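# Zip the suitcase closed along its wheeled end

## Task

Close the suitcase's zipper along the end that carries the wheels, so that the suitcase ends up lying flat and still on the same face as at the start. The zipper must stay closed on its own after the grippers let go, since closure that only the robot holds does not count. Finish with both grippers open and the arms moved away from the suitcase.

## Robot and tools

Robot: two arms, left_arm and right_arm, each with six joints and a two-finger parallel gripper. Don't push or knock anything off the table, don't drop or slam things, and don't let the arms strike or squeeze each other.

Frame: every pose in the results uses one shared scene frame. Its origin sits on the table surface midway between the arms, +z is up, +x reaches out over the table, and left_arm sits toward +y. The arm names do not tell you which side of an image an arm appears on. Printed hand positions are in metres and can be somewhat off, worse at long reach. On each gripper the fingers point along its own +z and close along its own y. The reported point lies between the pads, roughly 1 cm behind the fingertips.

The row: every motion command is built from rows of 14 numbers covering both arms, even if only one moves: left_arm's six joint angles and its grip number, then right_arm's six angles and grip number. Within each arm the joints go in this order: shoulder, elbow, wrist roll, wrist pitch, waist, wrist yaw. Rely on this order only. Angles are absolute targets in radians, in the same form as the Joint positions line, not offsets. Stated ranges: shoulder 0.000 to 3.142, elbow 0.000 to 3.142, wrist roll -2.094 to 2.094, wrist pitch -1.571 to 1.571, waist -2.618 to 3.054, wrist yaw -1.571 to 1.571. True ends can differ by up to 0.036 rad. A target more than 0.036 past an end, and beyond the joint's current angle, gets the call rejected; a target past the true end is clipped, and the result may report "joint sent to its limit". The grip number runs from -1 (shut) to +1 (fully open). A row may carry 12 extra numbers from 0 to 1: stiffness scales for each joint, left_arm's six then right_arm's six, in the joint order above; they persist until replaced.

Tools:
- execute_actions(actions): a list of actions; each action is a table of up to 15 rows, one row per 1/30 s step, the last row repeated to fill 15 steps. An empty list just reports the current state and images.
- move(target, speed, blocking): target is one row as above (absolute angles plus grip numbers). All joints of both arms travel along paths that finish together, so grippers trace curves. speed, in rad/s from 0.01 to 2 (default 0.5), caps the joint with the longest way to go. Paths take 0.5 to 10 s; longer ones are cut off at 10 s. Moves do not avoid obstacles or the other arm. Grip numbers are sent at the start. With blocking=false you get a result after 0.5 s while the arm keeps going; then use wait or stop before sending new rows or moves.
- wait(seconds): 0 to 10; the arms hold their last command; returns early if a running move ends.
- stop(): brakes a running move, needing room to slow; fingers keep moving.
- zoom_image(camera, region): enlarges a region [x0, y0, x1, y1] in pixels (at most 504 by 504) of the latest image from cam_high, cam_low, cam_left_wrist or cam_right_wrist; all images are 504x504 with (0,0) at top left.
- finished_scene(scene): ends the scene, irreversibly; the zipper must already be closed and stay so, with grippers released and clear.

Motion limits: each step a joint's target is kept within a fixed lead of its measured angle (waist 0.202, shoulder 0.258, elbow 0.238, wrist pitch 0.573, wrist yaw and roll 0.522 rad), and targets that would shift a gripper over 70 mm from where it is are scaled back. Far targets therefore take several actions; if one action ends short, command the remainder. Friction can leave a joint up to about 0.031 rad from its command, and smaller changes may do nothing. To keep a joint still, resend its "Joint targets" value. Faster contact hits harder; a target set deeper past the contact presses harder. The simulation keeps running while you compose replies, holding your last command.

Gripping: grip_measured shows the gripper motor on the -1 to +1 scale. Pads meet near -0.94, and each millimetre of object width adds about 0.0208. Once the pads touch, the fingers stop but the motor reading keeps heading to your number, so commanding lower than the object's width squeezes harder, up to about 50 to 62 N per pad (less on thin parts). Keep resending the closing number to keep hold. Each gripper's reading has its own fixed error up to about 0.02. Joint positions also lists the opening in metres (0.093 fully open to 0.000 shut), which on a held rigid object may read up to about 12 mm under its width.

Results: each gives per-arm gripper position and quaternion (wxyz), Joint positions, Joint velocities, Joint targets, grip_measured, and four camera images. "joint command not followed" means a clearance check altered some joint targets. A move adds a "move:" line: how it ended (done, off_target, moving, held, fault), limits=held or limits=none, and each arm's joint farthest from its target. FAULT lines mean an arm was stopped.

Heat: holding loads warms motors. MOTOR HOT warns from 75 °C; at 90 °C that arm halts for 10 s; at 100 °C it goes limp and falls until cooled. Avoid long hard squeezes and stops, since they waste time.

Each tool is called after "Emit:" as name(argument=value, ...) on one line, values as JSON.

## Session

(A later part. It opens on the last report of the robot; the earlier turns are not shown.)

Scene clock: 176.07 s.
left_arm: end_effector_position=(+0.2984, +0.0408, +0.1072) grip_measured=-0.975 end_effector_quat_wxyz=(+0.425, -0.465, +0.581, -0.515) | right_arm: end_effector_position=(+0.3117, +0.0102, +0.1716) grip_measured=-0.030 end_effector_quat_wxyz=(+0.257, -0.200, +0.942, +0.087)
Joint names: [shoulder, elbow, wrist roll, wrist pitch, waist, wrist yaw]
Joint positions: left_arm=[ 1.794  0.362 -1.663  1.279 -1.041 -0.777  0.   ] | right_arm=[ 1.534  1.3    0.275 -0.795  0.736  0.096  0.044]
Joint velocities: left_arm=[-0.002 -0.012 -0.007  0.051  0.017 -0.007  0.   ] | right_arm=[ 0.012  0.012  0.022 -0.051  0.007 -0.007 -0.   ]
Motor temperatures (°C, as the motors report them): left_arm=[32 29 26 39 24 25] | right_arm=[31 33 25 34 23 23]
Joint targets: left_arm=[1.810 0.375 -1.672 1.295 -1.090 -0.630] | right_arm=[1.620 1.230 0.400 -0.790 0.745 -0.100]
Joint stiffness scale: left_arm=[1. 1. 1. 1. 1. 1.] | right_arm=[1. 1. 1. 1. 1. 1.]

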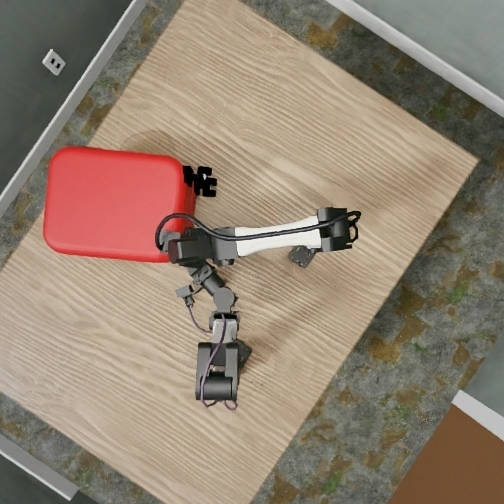

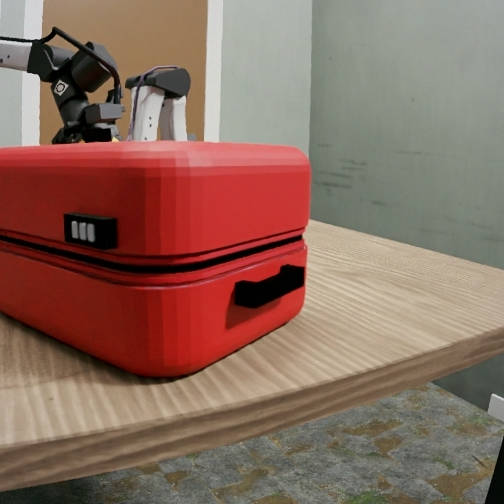

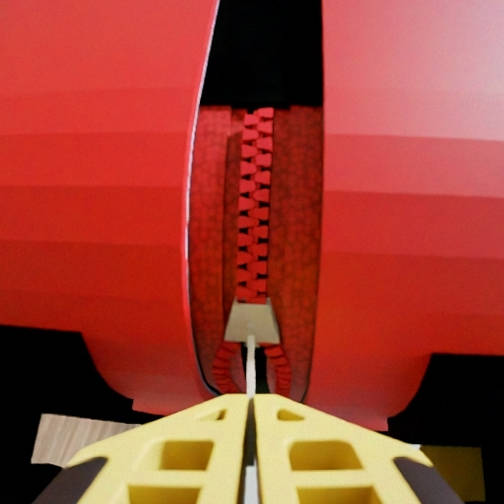

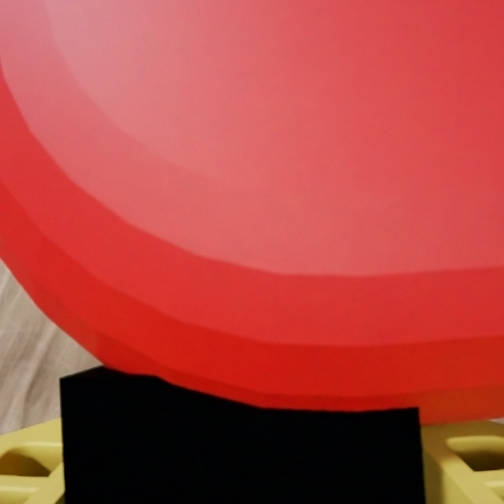

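Emit:
execute_actions(actions=[[[1.83,0.39,-1.672,1.305,-1.11,-0.66,-1,1.62,1.23,0.40,-0.79,0.745,-0.1,-0.2]],[[1.85,0.405,-1.672,1.315,-1.13,-0.70,-1,1.62,1.23,0.40,-0.79,0.745,-0.1,-0.2]],[[1.875,0.425,-1.675,1.325,-1.155,-0.75,-1,1.62,1.23,0.40,-0.79,0.745,-0.1,-0.2]]])

Scene clock: 177.77 s.
left_arm: end_effector_position=(+0.2967, +0.0398, +0.1064) grip_measured=-0.975 end_effector_quat_wxyz=(+0.452, -0.483, +0.556, -0.503) | right_arm: end_effector_position=(+0.3117, +0.0102, +0.1716) grip_measured=-0.030 end_effector_quat_wxyz=(+0.257, -0.200, +0.942, +0.087)
Joint names: [shoulder, elbow, wrist roll, wrist pitch, waist, wrist yaw]
Joint positions: left_arm=[ 1.851  0.401 -1.664  1.31  -1.087 -0.908  0.   ] | right_arm=[ 1.534  1.3    0.275 -0.795  0.736  0.096  0.044]
Joint velocities: left_arm=[-0.002 -0.012 -0.051 -0.051 -0.012 -0.022  0.   ] | right_arm=[ 0.017 -0.032 -0.081  0.007  0.012 -0.081 -0.   ]
Motor temperatures (°C, as the motors report them): left_arm=[32 29 26 39 25 25] | right_arm=[31 32 25 34 23 23]
Joint targets: left_arm=[1.875 0.425 -1.675 1.325 -1.155 -0.750] | right_arm=[1.620 1.230 0.400 -0.790 0.745 -0.100]
Joint stiffness scale: left_arm=[1. 1. 1. 1. 1. 1.] | right_arm=[1. 1. 1. 1. 1. 1.]

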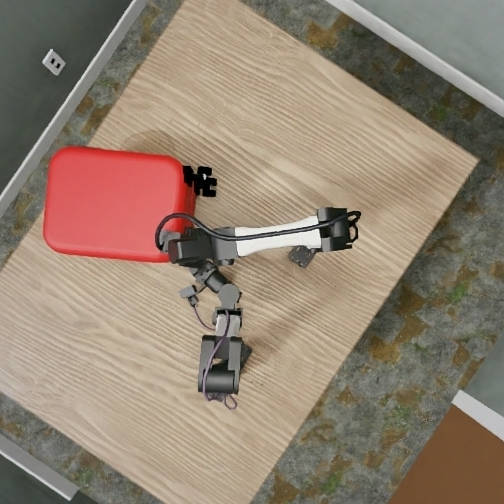

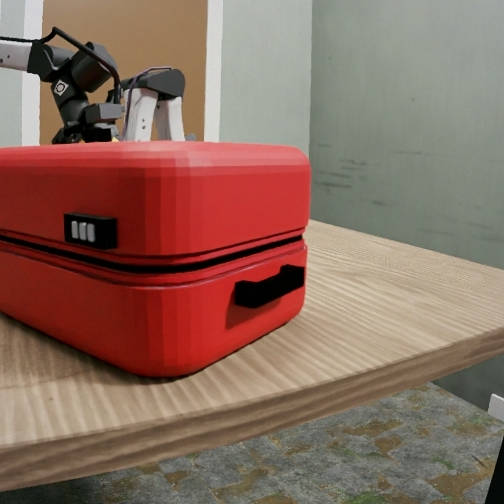

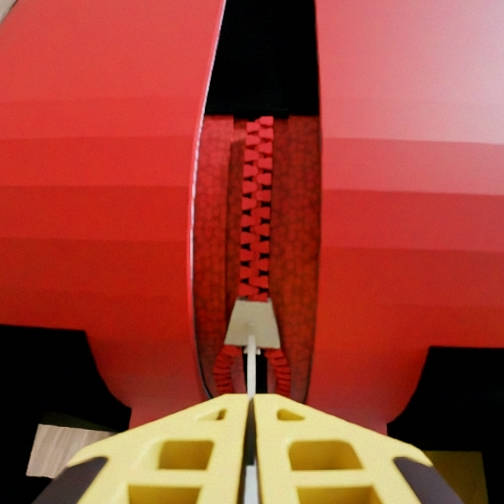

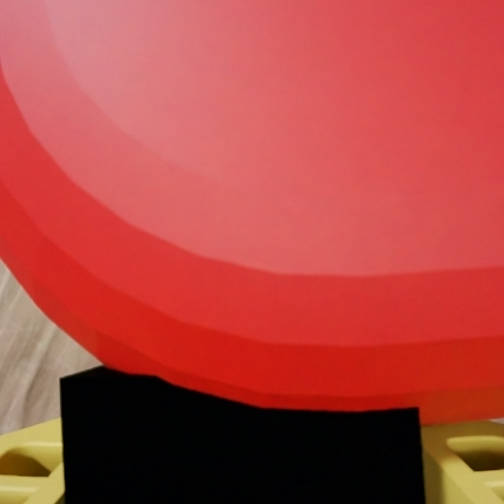

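Emit:
execute_actions(actions=[[[1.875,0.44,-1.675,1.325,-1.15,-0.71,-1,1.62,1.23,0.42,-0.79,0.745,-0.12,-0.2]],[[1.88,0.45,-1.675,1.325,-1.15,-0.67,-1,1.62,1.23,0.42,-0.79,0.75,-0.14,-0.2]]])

Scene clock: 178.97 s.
left_arm: end_effector_position=(+0.2955, +0.0242, +0.1071) grip_measured=-0.975 end_effector_quat_wxyz=(+0.433, -0.470, +0.568, -0.519) | right_arm: end_effector_position=(+0.3113, +0.0109, +0.1716) grip_measured=-0.030 end_effector_quat_wxyz=(+0.256, -0.198, +0.942, +0.090)
Joint names: [shoulder, elbow, wrist roll, wrist pitch, waist, wrist yaw]
Joint positions: left_arm=[ 1.86   0.42  -1.666  1.307 -1.097 -0.857  0.   ] | right_arm=[ 1.534  1.3    0.281 -0.795  0.736  0.092  0.044]
Joint velocities: left_arm=[-0.012 -0.022  0.007 -0.022  0.002 -0.066  0.   ] | right_arm=[-0.002 -0.007  0.022  0.007 -0.002 -0.007 -0.   ]
Motor temperatures (°C, as the motors report them): left_arm=[32 29 26 39 25 26] | right_arm=[31 32 26 34 23 24]
Joint targets: left_arm=[1.880 0.450 -1.675 1.325 -1.150 -0.670] | right_arm=[1.620 1.230 0.420 -0.790 0.750 -0.140]
Joint stiffness scale: left_arm=[1. 1. 1. 1. 1. 1.] | right_arm=[1. 1. 1. 1. 1. 1.]

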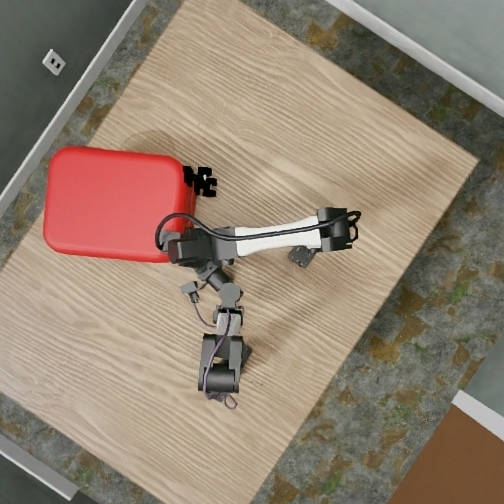

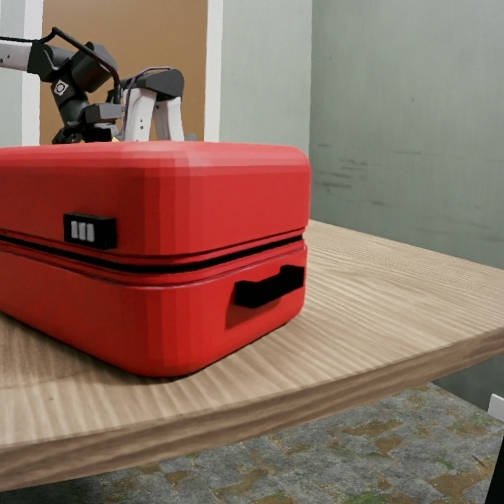

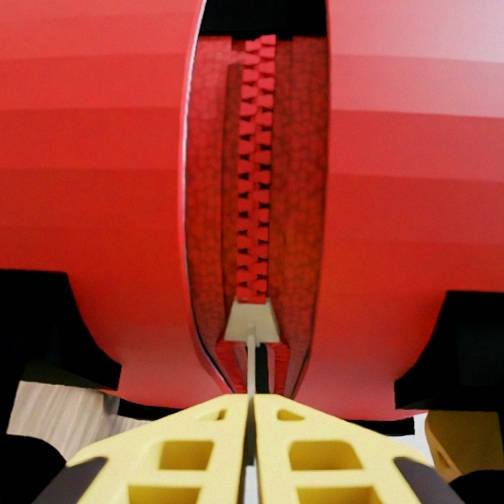

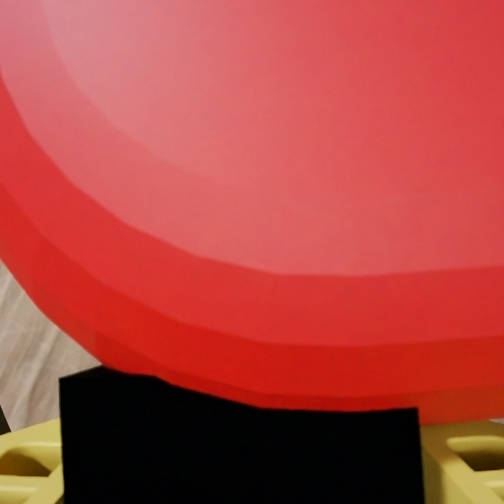

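Emit:
execute_actions(actions=[[[1.92,0.50,-1.678,1.30,-1.175,-0.78,-1,1.62,1.23,0.42,-0.79,0.75,-0.14,-0.2]],[[1.96,0.55,-1.68,1.29,-1.203,-0.86,-1,1.62,1.23,0.42,-0.79,0.75,-0.14,-0.2]],[[1.998,0.60,-1.682,1.28,-1.23,-0.94,-1,1.62,1.23,0.42,-0.79,0.75,-0.14,-0.2]]])

Scene clock: 181.10 s.
left_arm: end_effector_position=(+0.2993, +0.0082, +0.1069) grip_measured=-0.975 end_effector_quat_wxyz=(+0.479, -0.506, +0.521, -0.494) | right_arm: end_effector_position=(+0.3112, +0.0111, +0.1717) grip_measured=-0.030 end_effector_quat_wxyz=(+0.255, -0.197, +0.942, +0.090)
Joint names: [shoulder, elbow, wrist roll, wrist pitch, waist, wrist yaw]
Joint positions: left_arm=[ 1.976  0.571 -1.672  1.291 -1.165 -1.081  0.   ] | right_arm=[ 1.534  1.3    0.283 -0.794  0.736  0.09   0.044]
Joint velocities: left_arm=[-0.007 -0.017 -0.022 -0.051  0.012 -0.037  0.   ] | right_arm=[-0.002 -0.007  0.022 -0.007  0.002 -0.037  0.   ]
Motor temperatures (°C, as the motors report them): left_arm=[32 30 26 39 25 26] | right_arm=[31 32 26 34 23 25]
Joint targets: left_arm=[1.998 0.600 -1.682 1.280 -1.230 -0.940] | right_arm=[1.620 1.230 0.420 -0.790 0.750 -0.140]
Joint stiffness scale: left_arm=[1. 1. 1. 1. 1. 1.] | right_arm=[1. 1. 1. 1. 1. 1.]

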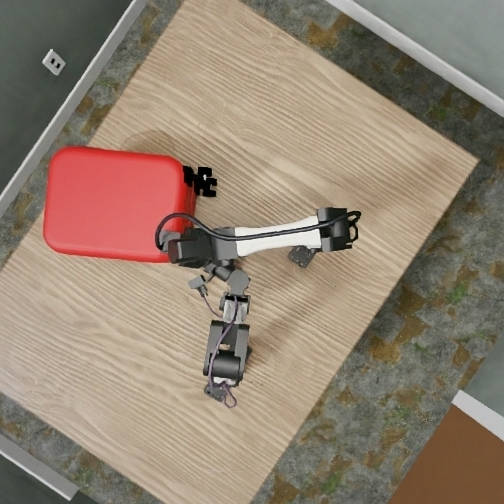

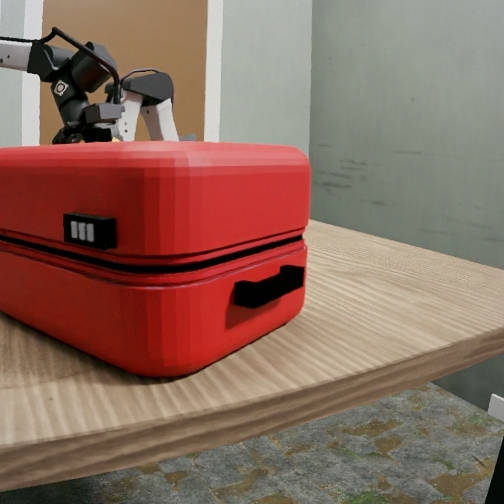

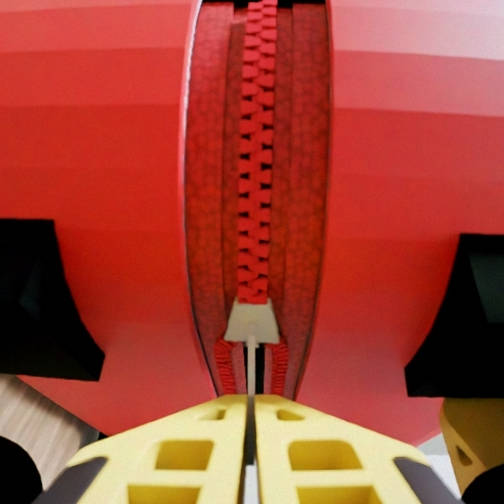

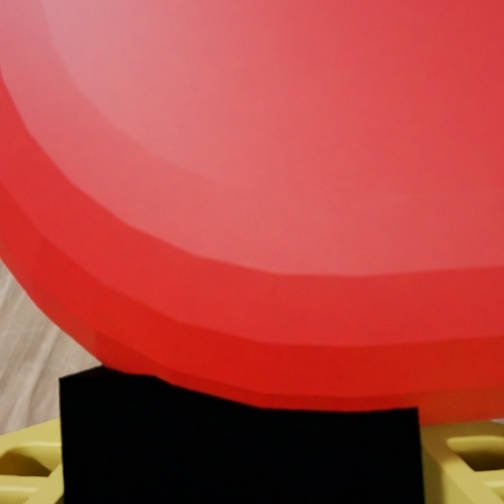

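Emit:
execute_actions(actions=[])

Scene clock: 181.97 s.
left_arm: end_effector_position=(+0.2993, +0.0082, +0.1069) grip_measured=-0.975 end_effector_quat_wxyz=(+0.479, -0.505, +0.521, -0.493) | right_arm: end_effector_position=(+0.3112, +0.0111, +0.1717) grip_measured=-0.030 end_effector_quat_wxyz=(+0.255, -0.197, +0.942, +0.090)
Joint names: [shoulder, elbow, wrist roll, wrist pitch, waist, wrist yaw]
Joint positions: left_arm=[ 1.976  0.571 -1.672  1.29  -1.165 -1.081  0.   ] | right_arm=[ 1.534  1.3    0.283 -0.794  0.736  0.09   0.044]
Joint velocities: left_arm=[-0.022  0.017 -0.022 -0.022 -0.007 -0.007  0.   ] | right_arm=[-0.007 -0.022  0.007  0.037  0.007  0.022 -0.   ]
Motor temperatures (°C, as the motors report them): left_arm=[32 30 26 39 25 26] | right_arm=[30 32 26 34 23 25]
Joint targets: left_arm=[1.998 0.600 -1.682 1.280 -1.230 -0.940] | right_arm=[1.620 1.230 0.420 -0.790 0.750 -0.140]
Joint stiffness scale: left_arm=[1. 1. 1. 1. 1. 1.] | right_arm=[1. 1. 1. 1. 1. 1.]

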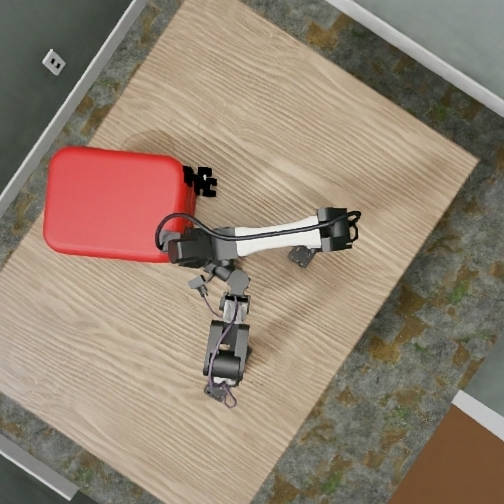

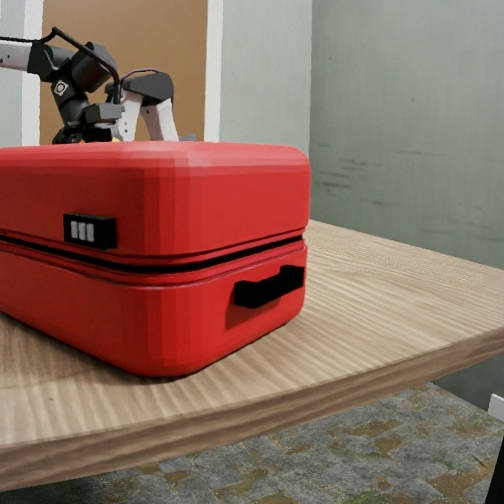

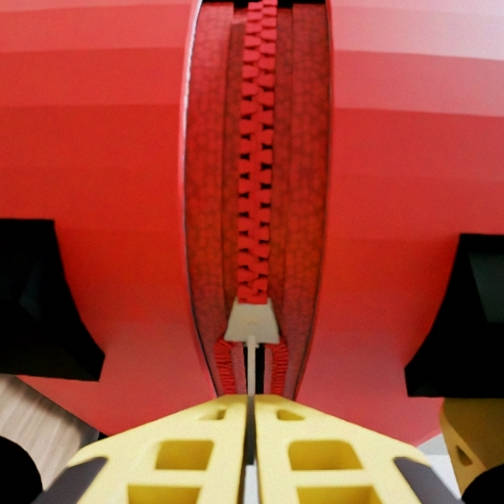

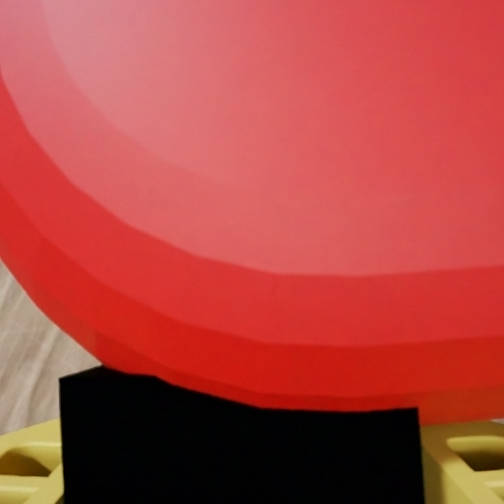

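Emit:
execute_actions(actions=[[[2.025,0.65,-1.682,1.26,-1.23,-0.98,-1,1.62,1.23,0.42,-0.79,0.75,-0.14,-0.2]],[[2.052,0.703,-1.682,1.24,-1.235,-1.026,-1,1.62,1.23,0.42,-0.79,0.75,-0.14,-0.2]],[[2.08,0.755,-1.684,1.215,-1.245,-1.08,-1,1.62,1.23,0.42,-0.79,0.75,-0.14,-0.2]]])

Scene clock: 183.87 s.
left_arm: end_effector_position=(+0.3072, -0.0070, +0.1073) grip_measured=-0.975 end_effector_quat_wxyz=(+0.512, -0.530, +0.488, -0.468) | right_arm: end_effector_position=(+0.3113, +0.0112, +0.1717) grip_measured=-0.030 end_effector_quat_wxyz=(+0.256, -0.197, +0.942, +0.090)
Joint names: [shoulder, elbow, wrist roll, wrist pitch, waist, wrist yaw]
Joint positions: left_arm=[ 2.059  0.721 -1.674  1.225 -1.189 -1.222  0.   ] | right_arm=[ 1.534  1.3    0.283 -0.794  0.736  0.09   0.044]
Joint velocities: left_arm=[ 0.012  0.002 -0.051  0.022 -0.012 -0.066  0.   ] | right_arm=[ 0.002 -0.027  0.007 -0.022  0.002 -0.022 -0.001]
Motor temperatures (°C, as the motors report them): left_arm=[32 30 26 39 25 26] | right_arm=[30 32 27 34 23 26]
Joint targets: left_arm=[2.080 0.755 -1.684 1.215 -1.245 -1.080] | right_arm=[1.620 1.230 0.420 -0.790 0.750 -0.140]
Joint stiffness scale: left_arm=[1. 1. 1. 1. 1. 1.] | right_arm=[1. 1. 1. 1. 1. 1.]

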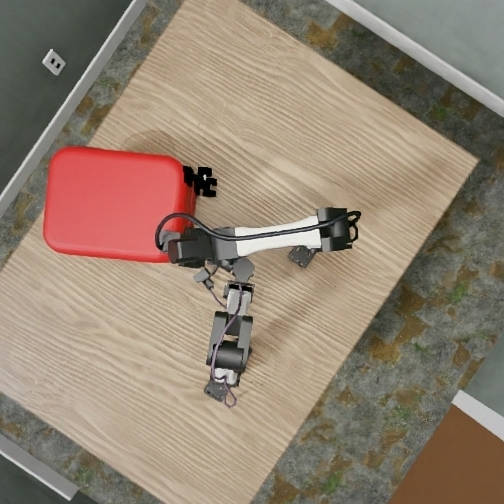

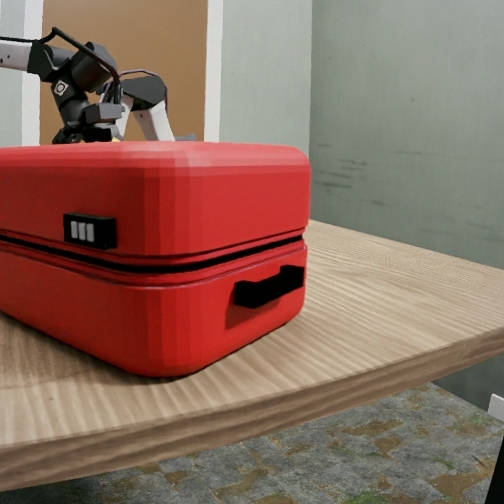

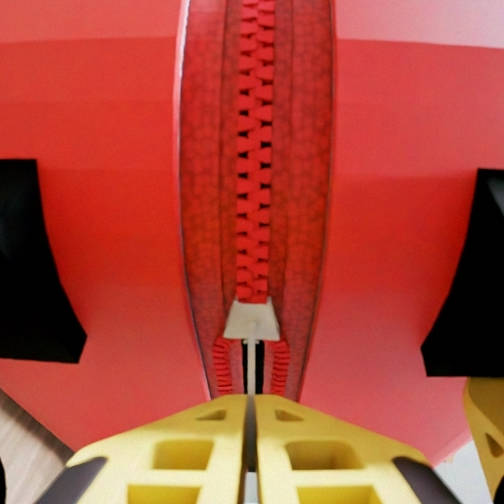

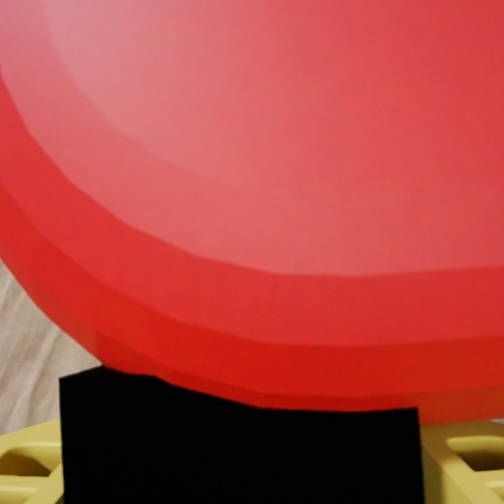

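Emit:
execute_actions(actions=[[[2.11,0.815,-1.684,1.185,-1.25,-1.11,-1,1.62,1.23,0.42,-0.79,0.75,-0.14,-0.2]],[[2.145,0.885,-1.684,1.15,-1.255,-1.14,-1,1.62,1.23,0.42,-0.79,0.75,-0.14,-0.2]],[[2.179,0.953,-1.684,1.11,-1.258,-1.16,-1,1.62,1.23,0.42,-0.79,0.75,-0.14,-0.2]]])

Scene clock: 186.23 s.
left_arm: end_effector_position=(+0.3207, -0.0296, +0.1074) grip_measured=-0.975 end_effector_quat_wxyz=(+0.541, -0.551, +0.459, -0.440) | right_arm: end_effector_position=(+0.3113, +0.0112, +0.1714) grip_measured=-0.030 end_effector_quat_wxyz=(+0.255, -0.197, +0.942, +0.091)
Joint names: [shoulder, elbow, wrist roll, wrist pitch, waist, wrist yaw]
Joint positions: left_arm=[ 2.158  0.916 -1.675  1.123 -1.196 -1.336  0.   ] | right_arm=[ 1.535  1.3    0.283 -0.794  0.736  0.09   0.044]
Joint velocities: left_arm=[ 0.007  0.007 -0.037  0.007 -0.012 -0.051  0.   ] | right_arm=[ 0.002 -0.012 -0.007 -0.022  0.012  0.022  0.001]
Motor temperatures (°C, as the motors report them): left_arm=[32 30 26 39 25 27] | right_arm=[30 31 27 34 23 26]
Joint targets: left_arm=[2.179 0.953 -1.684 1.110 -1.258 -1.160] | right_arm=[1.620 1.230 0.420 -0.790 0.750 -0.140]
Joint stiffness scale: left_arm=[1. 1. 1. 1. 1. 1.] | right_arm=[1. 1. 1. 1. 1. 1.]

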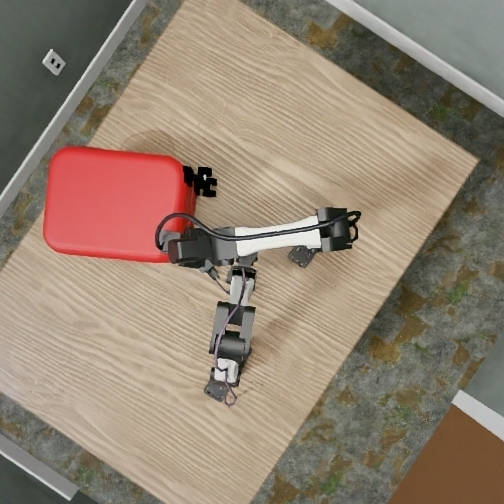

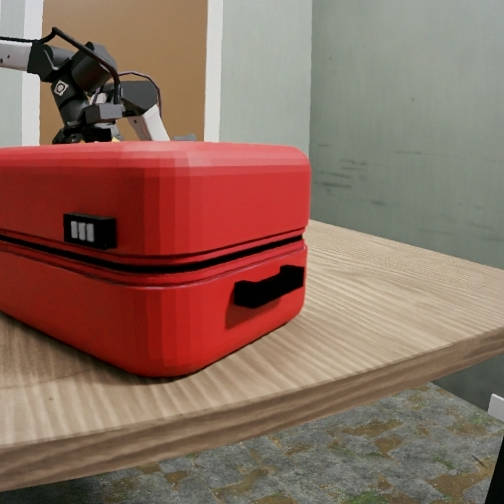

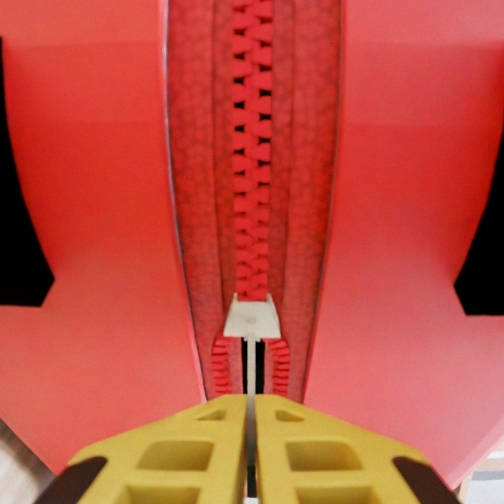

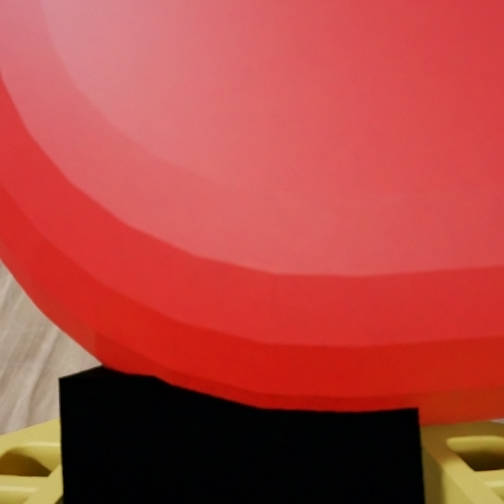

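Emit:
execute_actions(actions=[[[2.205,1.005,-1.684,1.085,-1.25,-1.15,-1,1.62,1.23,0.42,-0.79,0.75,-0.14,-0.2]],[[2.228,1.052,-1.684,1.06,-1.25,-1.15,-1,1.62,1.23,0.42,-0.79,0.75,-0.14,-0.2]],[[2.25,1.098,-1.684,1.037,-1.25,-1.15,-1,1.62,1.23,0.42,-0.79,0.75,-0.14,-0.2]],[[2.275,1.148,-1.684,1.01,-1.25,-1.15,-1,1.62,1.23,0.42,-0.79,0.75,-0.14,-0.2]],[[2.298,1.198,-1.684,0.985,-1.248,-1.15,-1,1.62,1.23,0.42,-0.79,0.75,-0.14,-0.2]],[[2.32,1.248,-1.684,0.96,-1.246,-1.15,-1,1.62,1.23,0.42,-0.79,0.75,-0.14,-0.2]]])

Scene clock: 189.47 s.
left_arm: end_effector_position=(+0.3453, -0.0784, +0.1078) grip_measured=-0.975 end_effector_quat_wxyz=(+0.550, -0.557, +0.450, -0.431) | right_arm: end_effector_position=(+0.3114, +0.0109, +0.1714) grip_measured=-0.030 end_effector_quat_wxyz=(+0.255, -0.192, +0.943, +0.091)
Joint names: [shoulder, elbow, wrist roll, wrist pitch, waist, wrist yaw]
Joint positions: left_arm=[ 2.299  1.209 -1.676  0.968 -1.194 -1.367  0.   ] | right_arm=[ 1.535  1.3    0.292 -0.794  0.736  0.092  0.044]
Joint velocities: left_arm=[-0.012  0.007  0.022  0.007 -0.022 -0.051  0.   ] | right_arm=[-0.012  0.002 -0.037 -0.007  0.007 -0.051  0.001]
Motor temperatures (°C, as the motors report them): left_arm=[33 31 26 38 25 28] | right_arm=[30 31 27 34 23 27]
Joint targets: left_arm=[2.320 1.248 -1.684 0.960 -1.246 -1.150] | right_arm=[1.620 1.230 0.420 -0.790 0.750 -0.140]
Joint stiffness scale: left_arm=[1. 1. 1. 1. 1. 1.] | right_arm=[1. 1. 1. 1. 1. 1.]

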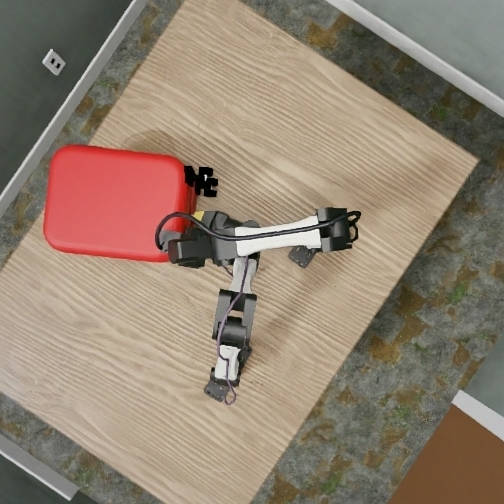

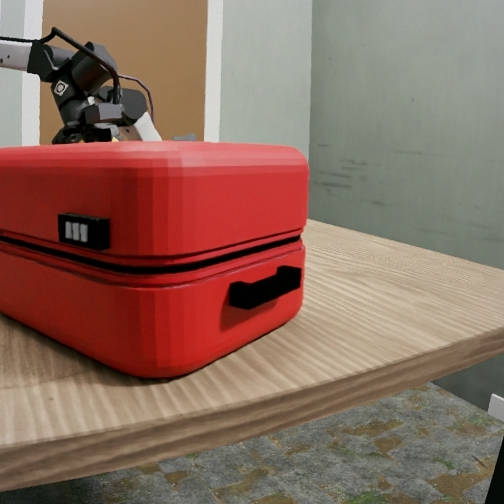

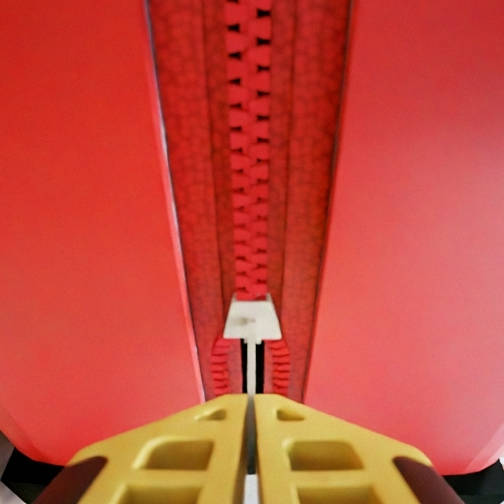

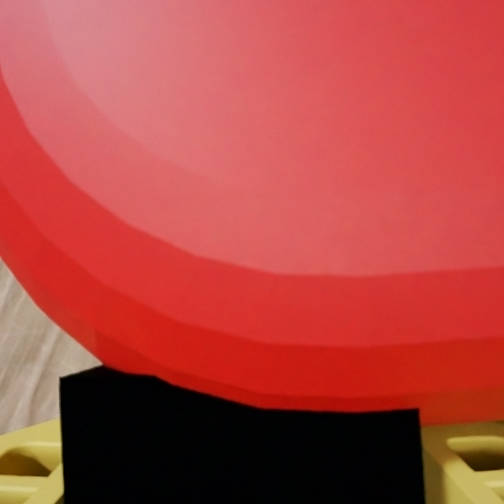

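Emit:
execute_actions(actions=[[[2.345,1.30,-1.684,0.93,-1.225,-1.13,-1,1.62,1.23,0.42,-0.79,0.75,-0.14,-0.2]],[[2.372,1.355,-1.684,0.903,-1.222,-1.12,-1,1.62,1.23,0.42,-0.79,0.75,-0.14,-0.2]],[[2.399,1.41,-1.684,0.876,-1.22,-1.12,-1,1.62,1.23,0.42,-0.79,0.75,-0.14,-0.2]]])

Scene clock: 191.17 s.
left_arm: end_effector_position=(+0.3639, -0.1131, +0.1080) grip_measured=-0.975 end_effector_quat_wxyz=(+0.535, -0.548, +0.463, -0.445) | right_arm: end_effector_position=(+0.3117, +0.0111, +0.1716) grip_measured=-0.030 end_effector_quat_wxyz=(+0.255, -0.190, +0.943, +0.092)
Joint names: [shoulder, elbow, wrist roll, wrist pitch, waist, wrist yaw]
Joint positions: left_arm=[ 2.378  1.376 -1.676  0.885 -1.184 -1.307  0.   ] | right_arm=[ 1.535  1.3    0.297 -0.793  0.736  0.092  0.044]
Joint velocities: left_arm=[-0.017  0.002 -0.007  0.022 -0.007  0.007  0.   ] | right_arm=[ 0.007  0.002 -0.037 -0.007  0.002  0.022 -0.   ]
Motor temperatures (°C, as the motors report them): left_arm=[33 31 26 38 25 28] | right_arm=[30 31 27 34 23 28]
Joint targets: left_arm=[2.399 1.410 -1.684 0.876 -1.220 -1.120] | right_arm=[1.620 1.230 0.420 -0.790 0.750 -0.140]
Joint stiffness scale: left_arm=[1. 1. 1. 1. 1. 1.] | right_arm=[1. 1. 1. 1. 1. 1.]

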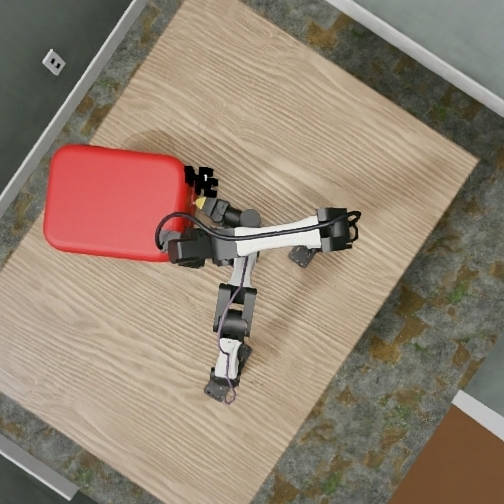

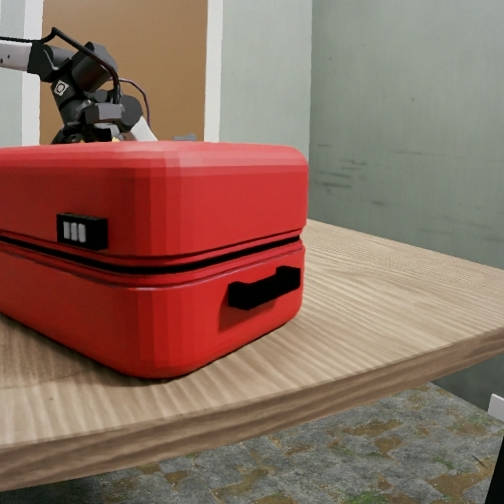

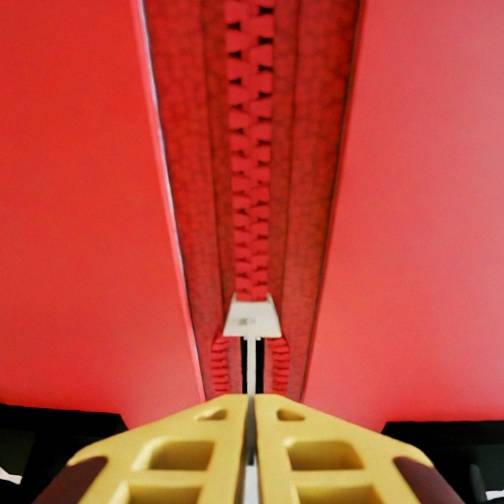

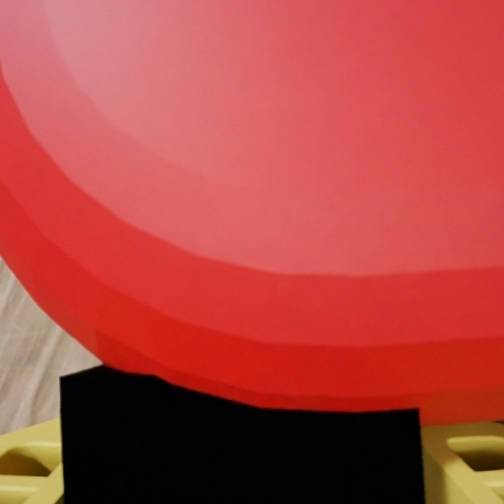

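Emit:
execute_actions(actions=[[[2.428,1.468,-1.684,0.845,-1.215,-1.12,-1,1.62,1.23,0.42,-0.79,0.75,-0.14,-0.2]],[[2.457,1.527,-1.684,0.815,-1.21,-1.12,-1,1.62,1.23,0.42,-0.79,0.75,-0.14,-0.2]],[[2.485,1.586,-1.684,0.786,-1.205,-1.12,-1,1.62,1.23,0.42,-0.79,0.75,-0.14,-0.2]]])

Scene clock: 192.87 s.
left_arm: end_effector_position=(+0.3802, -0.1426, +0.1084) grip_measured=-0.975 end_effector_quat_wxyz=(+0.530, -0.545, +0.468, -0.451) | right_arm: end_effector_position=(+0.3123, +0.0116, +0.1713) grip_measured=-0.030 end_effector_quat_wxyz=(+0.256, -0.187, +0.944, +0.093)
Joint names: [shoulder, elbow, wrist roll, wrist pitch, waist, wrist yaw]
Joint positions: left_arm=[ 2.465  1.555 -1.676  0.795 -1.178 -1.281  0.   ] | right_arm=[ 1.537  1.3    0.302 -0.789  0.736  0.092  0.044]
Joint velocities: left_arm=[ 0.017 -0.002 -0.007  0.051 -0.002  0.007  0.   ] | right_arm=[ 0.012 -0.007  0.007  0.051  0.012 -0.037 -0.   ]
Motor temperatures (°C, as the motors report them): left_arm=[34 32 26 38 25 28] | right_arm=[29 31 27 35 23 28]
Joint targets: left_arm=[2.485 1.586 -1.684 0.786 -1.205 -1.120] | right_arm=[1.620 1.230 0.420 -0.790 0.750 -0.140]
Joint stiffness scale: left_arm=[1. 1. 1. 1. 1. 1.] | right_arm=[1. 1. 1. 1. 1. 1.]

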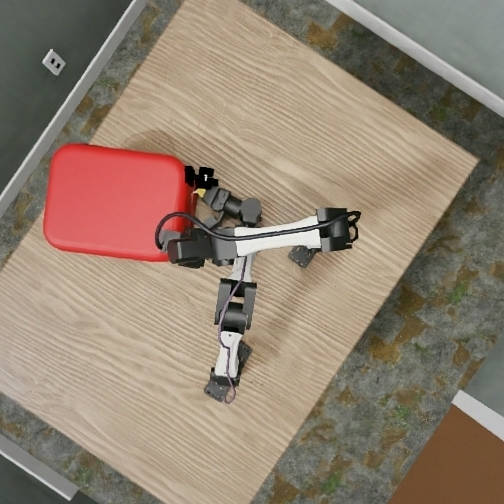

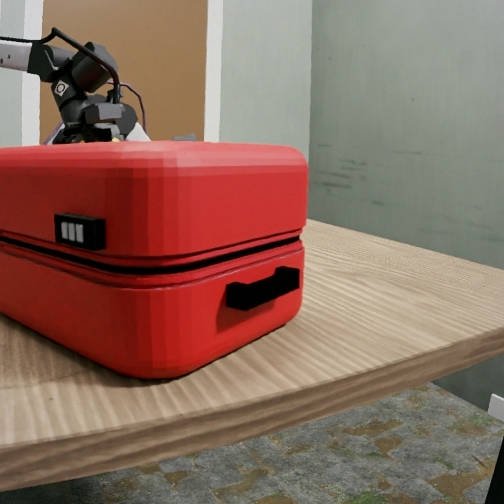

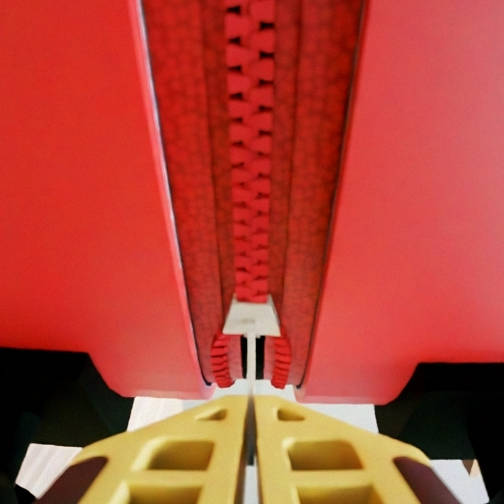

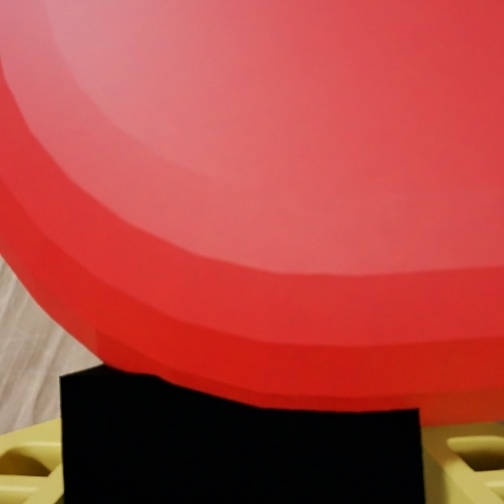

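Emit:
execute_actions(actions=[[[2.517,1.645,-1.684,0.755,-1.20,-1.13,-1,1.62,1.23,0.42,-0.79,0.75,-0.14,-0.2]],[[2.55,1.705,-1.684,0.728,-1.195,-1.14,-1,1.62,1.23,0.42,-0.79,0.75,-0.14,-0.2]],[[2.585,1.775,-1.684,0.695,-1.19,-1.16,-1,1.62,1.23,0.42,-0.79,0.75,-0.14,-0.2]]])

Scene clock: 196.07 s.
left_arm: end_effector_position=(+0.3943, -0.1666, +0.1086) grip_measured=-0.975 end_effector_quat_wxyz=(+0.531, -0.549, +0.462, -0.452) | right_arm: end_effector_position=(+0.3124, +0.0117, +0.1714) grip_measured=-0.030 end_effector_quat_wxyz=(+0.256, -0.187, +0.944, +0.093)
Joint names: [shoulder, elbow, wrist roll, wrist pitch, waist, wrist yaw]
Joint positions: left_arm=[ 2.563  1.749 -1.676  0.71  -1.174 -1.287  0.   ] | right_arm=[ 1.537  1.3    0.303 -0.789  0.736  0.092  0.044]
Joint velocities: left_arm=[ 0.002 -0.012  0.022 -0.022  0.002 -0.066  0.   ] | right_arm=[-0.012  0.007 -0.051 -0.081  0.007 -0.051  0.   ]
Motor temperatures (°C, as the motors report them): left_arm=[36 32 26 38 25 28] | right_arm=[29 30 27 35 23 29]
Joint targets: left_arm=[2.585 1.775 -1.684 0.695 -1.190 -1.160] | right_arm=[1.620 1.230 0.420 -0.790 0.750 -0.140]
Joint stiffness scale: left_arm=[1. 1. 1. 1. 1. 1.] | right_arm=[1. 1. 1. 1. 1. 1.]

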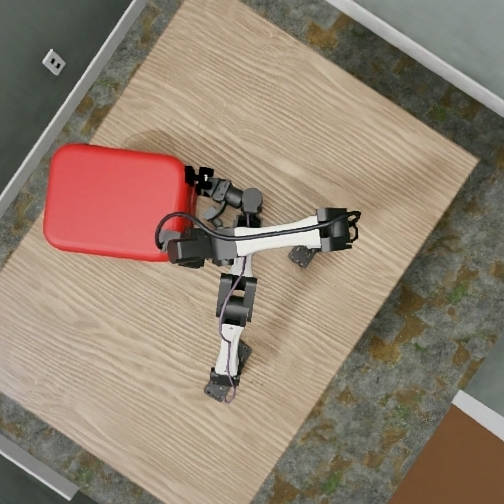

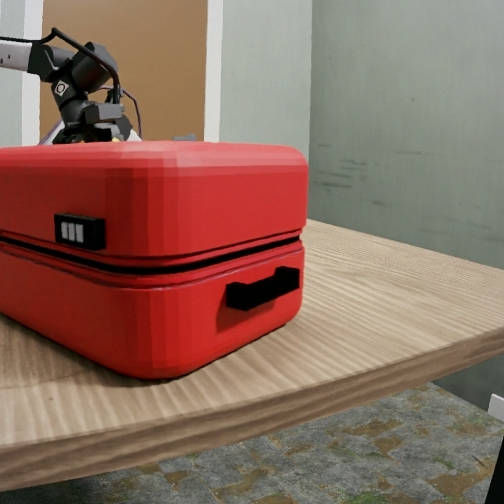

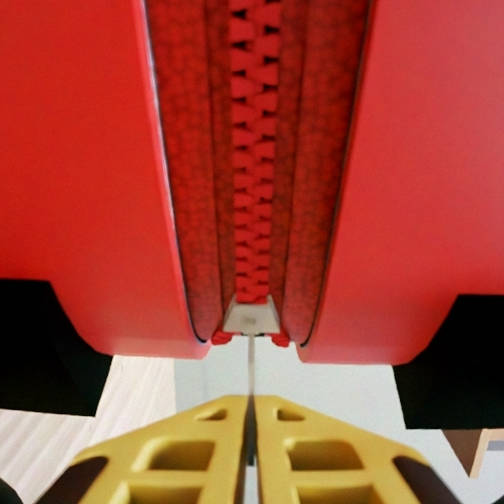

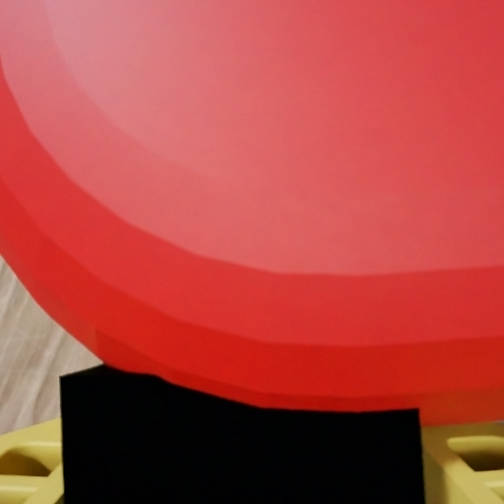

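Emit:
execute_actions(actions=[[[2.625,1.855,-1.684,0.655,-1.165,-1.17,-1,1.62,1.23,0.42,-0.79,0.75,-0.14,-0.2]],[[2.667,1.938,-1.684,0.616,-1.147,-1.19,-1,1.62,1.23,0.42,-0.79,0.75,-0.14,-0.2]]])

Scene clock: 197.70 s.
left_arm: end_effector_position=(+0.4108, -0.1788, +0.1089) grip_measured=-0.975 end_effector_quat_wxyz=(+0.535, -0.555, +0.454, -0.448) | right_arm: end_effector_position=(+0.3124, +0.0117, +0.1714) grip_measured=-0.030 end_effector_quat_wxyz=(+0.256, -0.187, +0.944, +0.093)
Joint names: [shoulder, elbow, wrist roll, wrist pitch, waist, wrist yaw]
Joint positions: left_arm=[ 2.645  1.915 -1.677  0.632 -1.158 -1.294  0.   ] | right_arm=[ 1.537  1.3    0.303 -0.789  0.736  0.092  0.044]
Joint velocities: left_arm=[ 0.012  0.002 -0.007 -0.037  0.007  0.051  0.   ] | right_arm=[-0.007  0.002 -0.022 -0.007  0.012 -0.022  0.001]
Motor temperatures (°C, as the motors report them): left_arm=[36 32 26 38 25 28] | right_arm=[29 30 27 35 23 29]
Joint targets: left_arm=[2.667 1.938 -1.684 0.616 -1.147 -1.190] | right_arm=[1.620 1.230 0.420 -0.790 0.750 -0.140]
Joint stiffness scale: left_arm=[1. 1. 1. 1. 1. 1.] | right_arm=[1. 1. 1. 1. 1. 1.]

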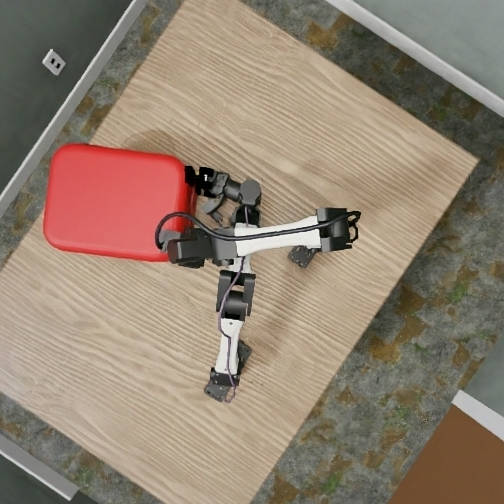

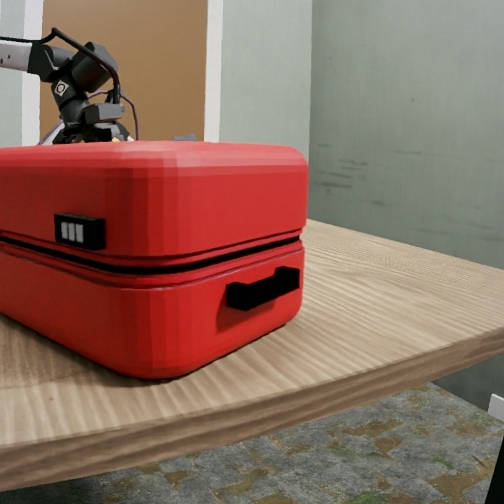

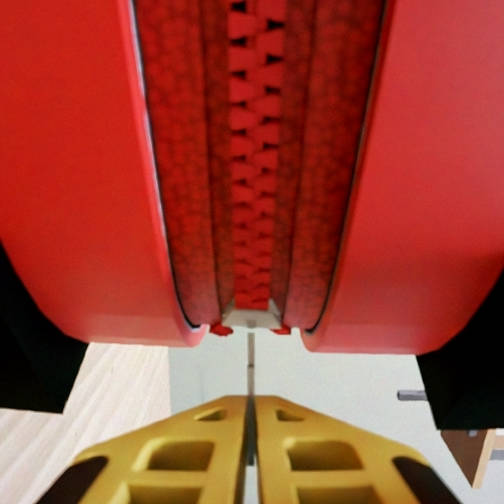

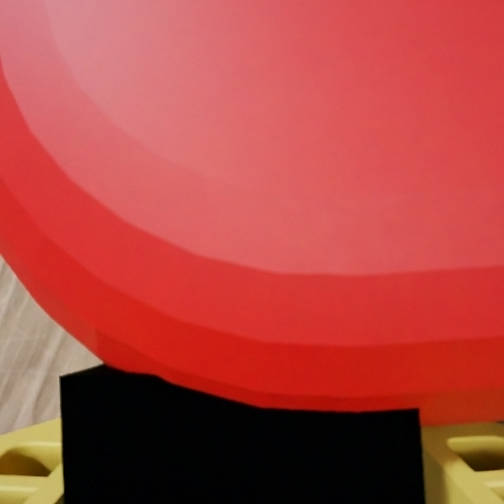

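Emit:
execute_actions(actions=[[[2.722,2.048,-1.684,0.56,-1.13,-1.225,-1,1.62,1.23,0.42,-0.79,0.75,-0.14,-0.2]],[[2.783,2.164,-1.684,0.50,-1.117,-1.26,-1,1.62,1.23,0.42,-0.79,0.75,-0.14,-0.2]]])

Scene clock: 199.07 s.
left_arm: end_effector_position=(+0.4288, -0.1873, +0.1090) grip_measured=-0.975 end_effector_quat_wxyz=(+0.548, -0.567, +0.435, -0.434) | right_arm: end_effector_position=(+0.3124, +0.0117, +0.1714) grip_measured=-0.030 end_effector_quat_wxyz=(+0.256, -0.187, +0.944, +0.093)
Joint names: [shoulder, elbow, wrist roll, wrist pitch, waist, wrist yaw]
Joint positions: left_arm=[ 2.759  2.144 -1.678  0.52  -1.141 -1.334  0.   ] | right_arm=[ 1.537  1.3    0.303 -0.789  0.736  0.092  0.044]
Joint velocities: left_arm=[ 0.002  0.002 -0.007  0.007  0.007 -0.066  0.   ] | right_arm=[-0.017 -0.027  0.081  0.007 -0.007 -0.007 -0.001]
Motor temperatures (°C, as the motors report them): left_arm=[37 33 26 38 25 28] | right_arm=[29 30 27 35 23 29]
Joint targets: left_arm=[2.783 2.164 -1.684 0.500 -1.117 -1.260] | right_arm=[1.620 1.230 0.420 -0.790 0.750 -0.140]
Joint stiffness scale: left_arm=[1. 1. 1. 1. 1. 1.] | right_arm=[1. 1. 1. 1. 1. 1.]

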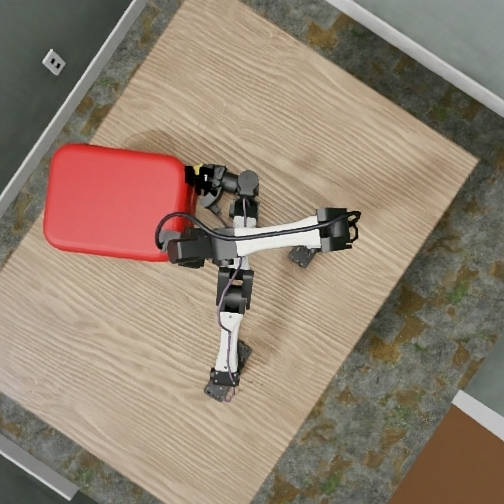

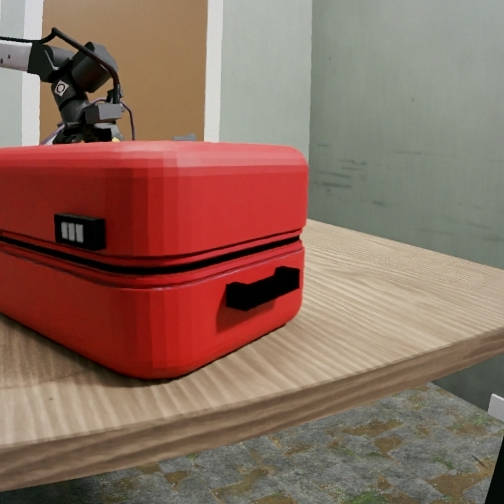

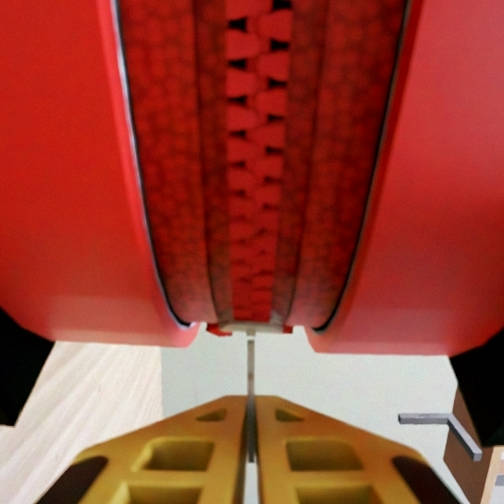

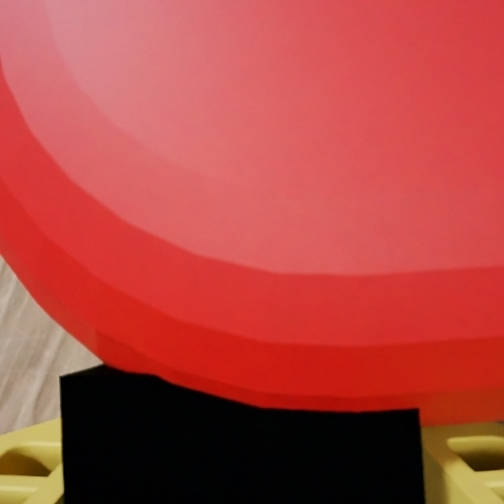

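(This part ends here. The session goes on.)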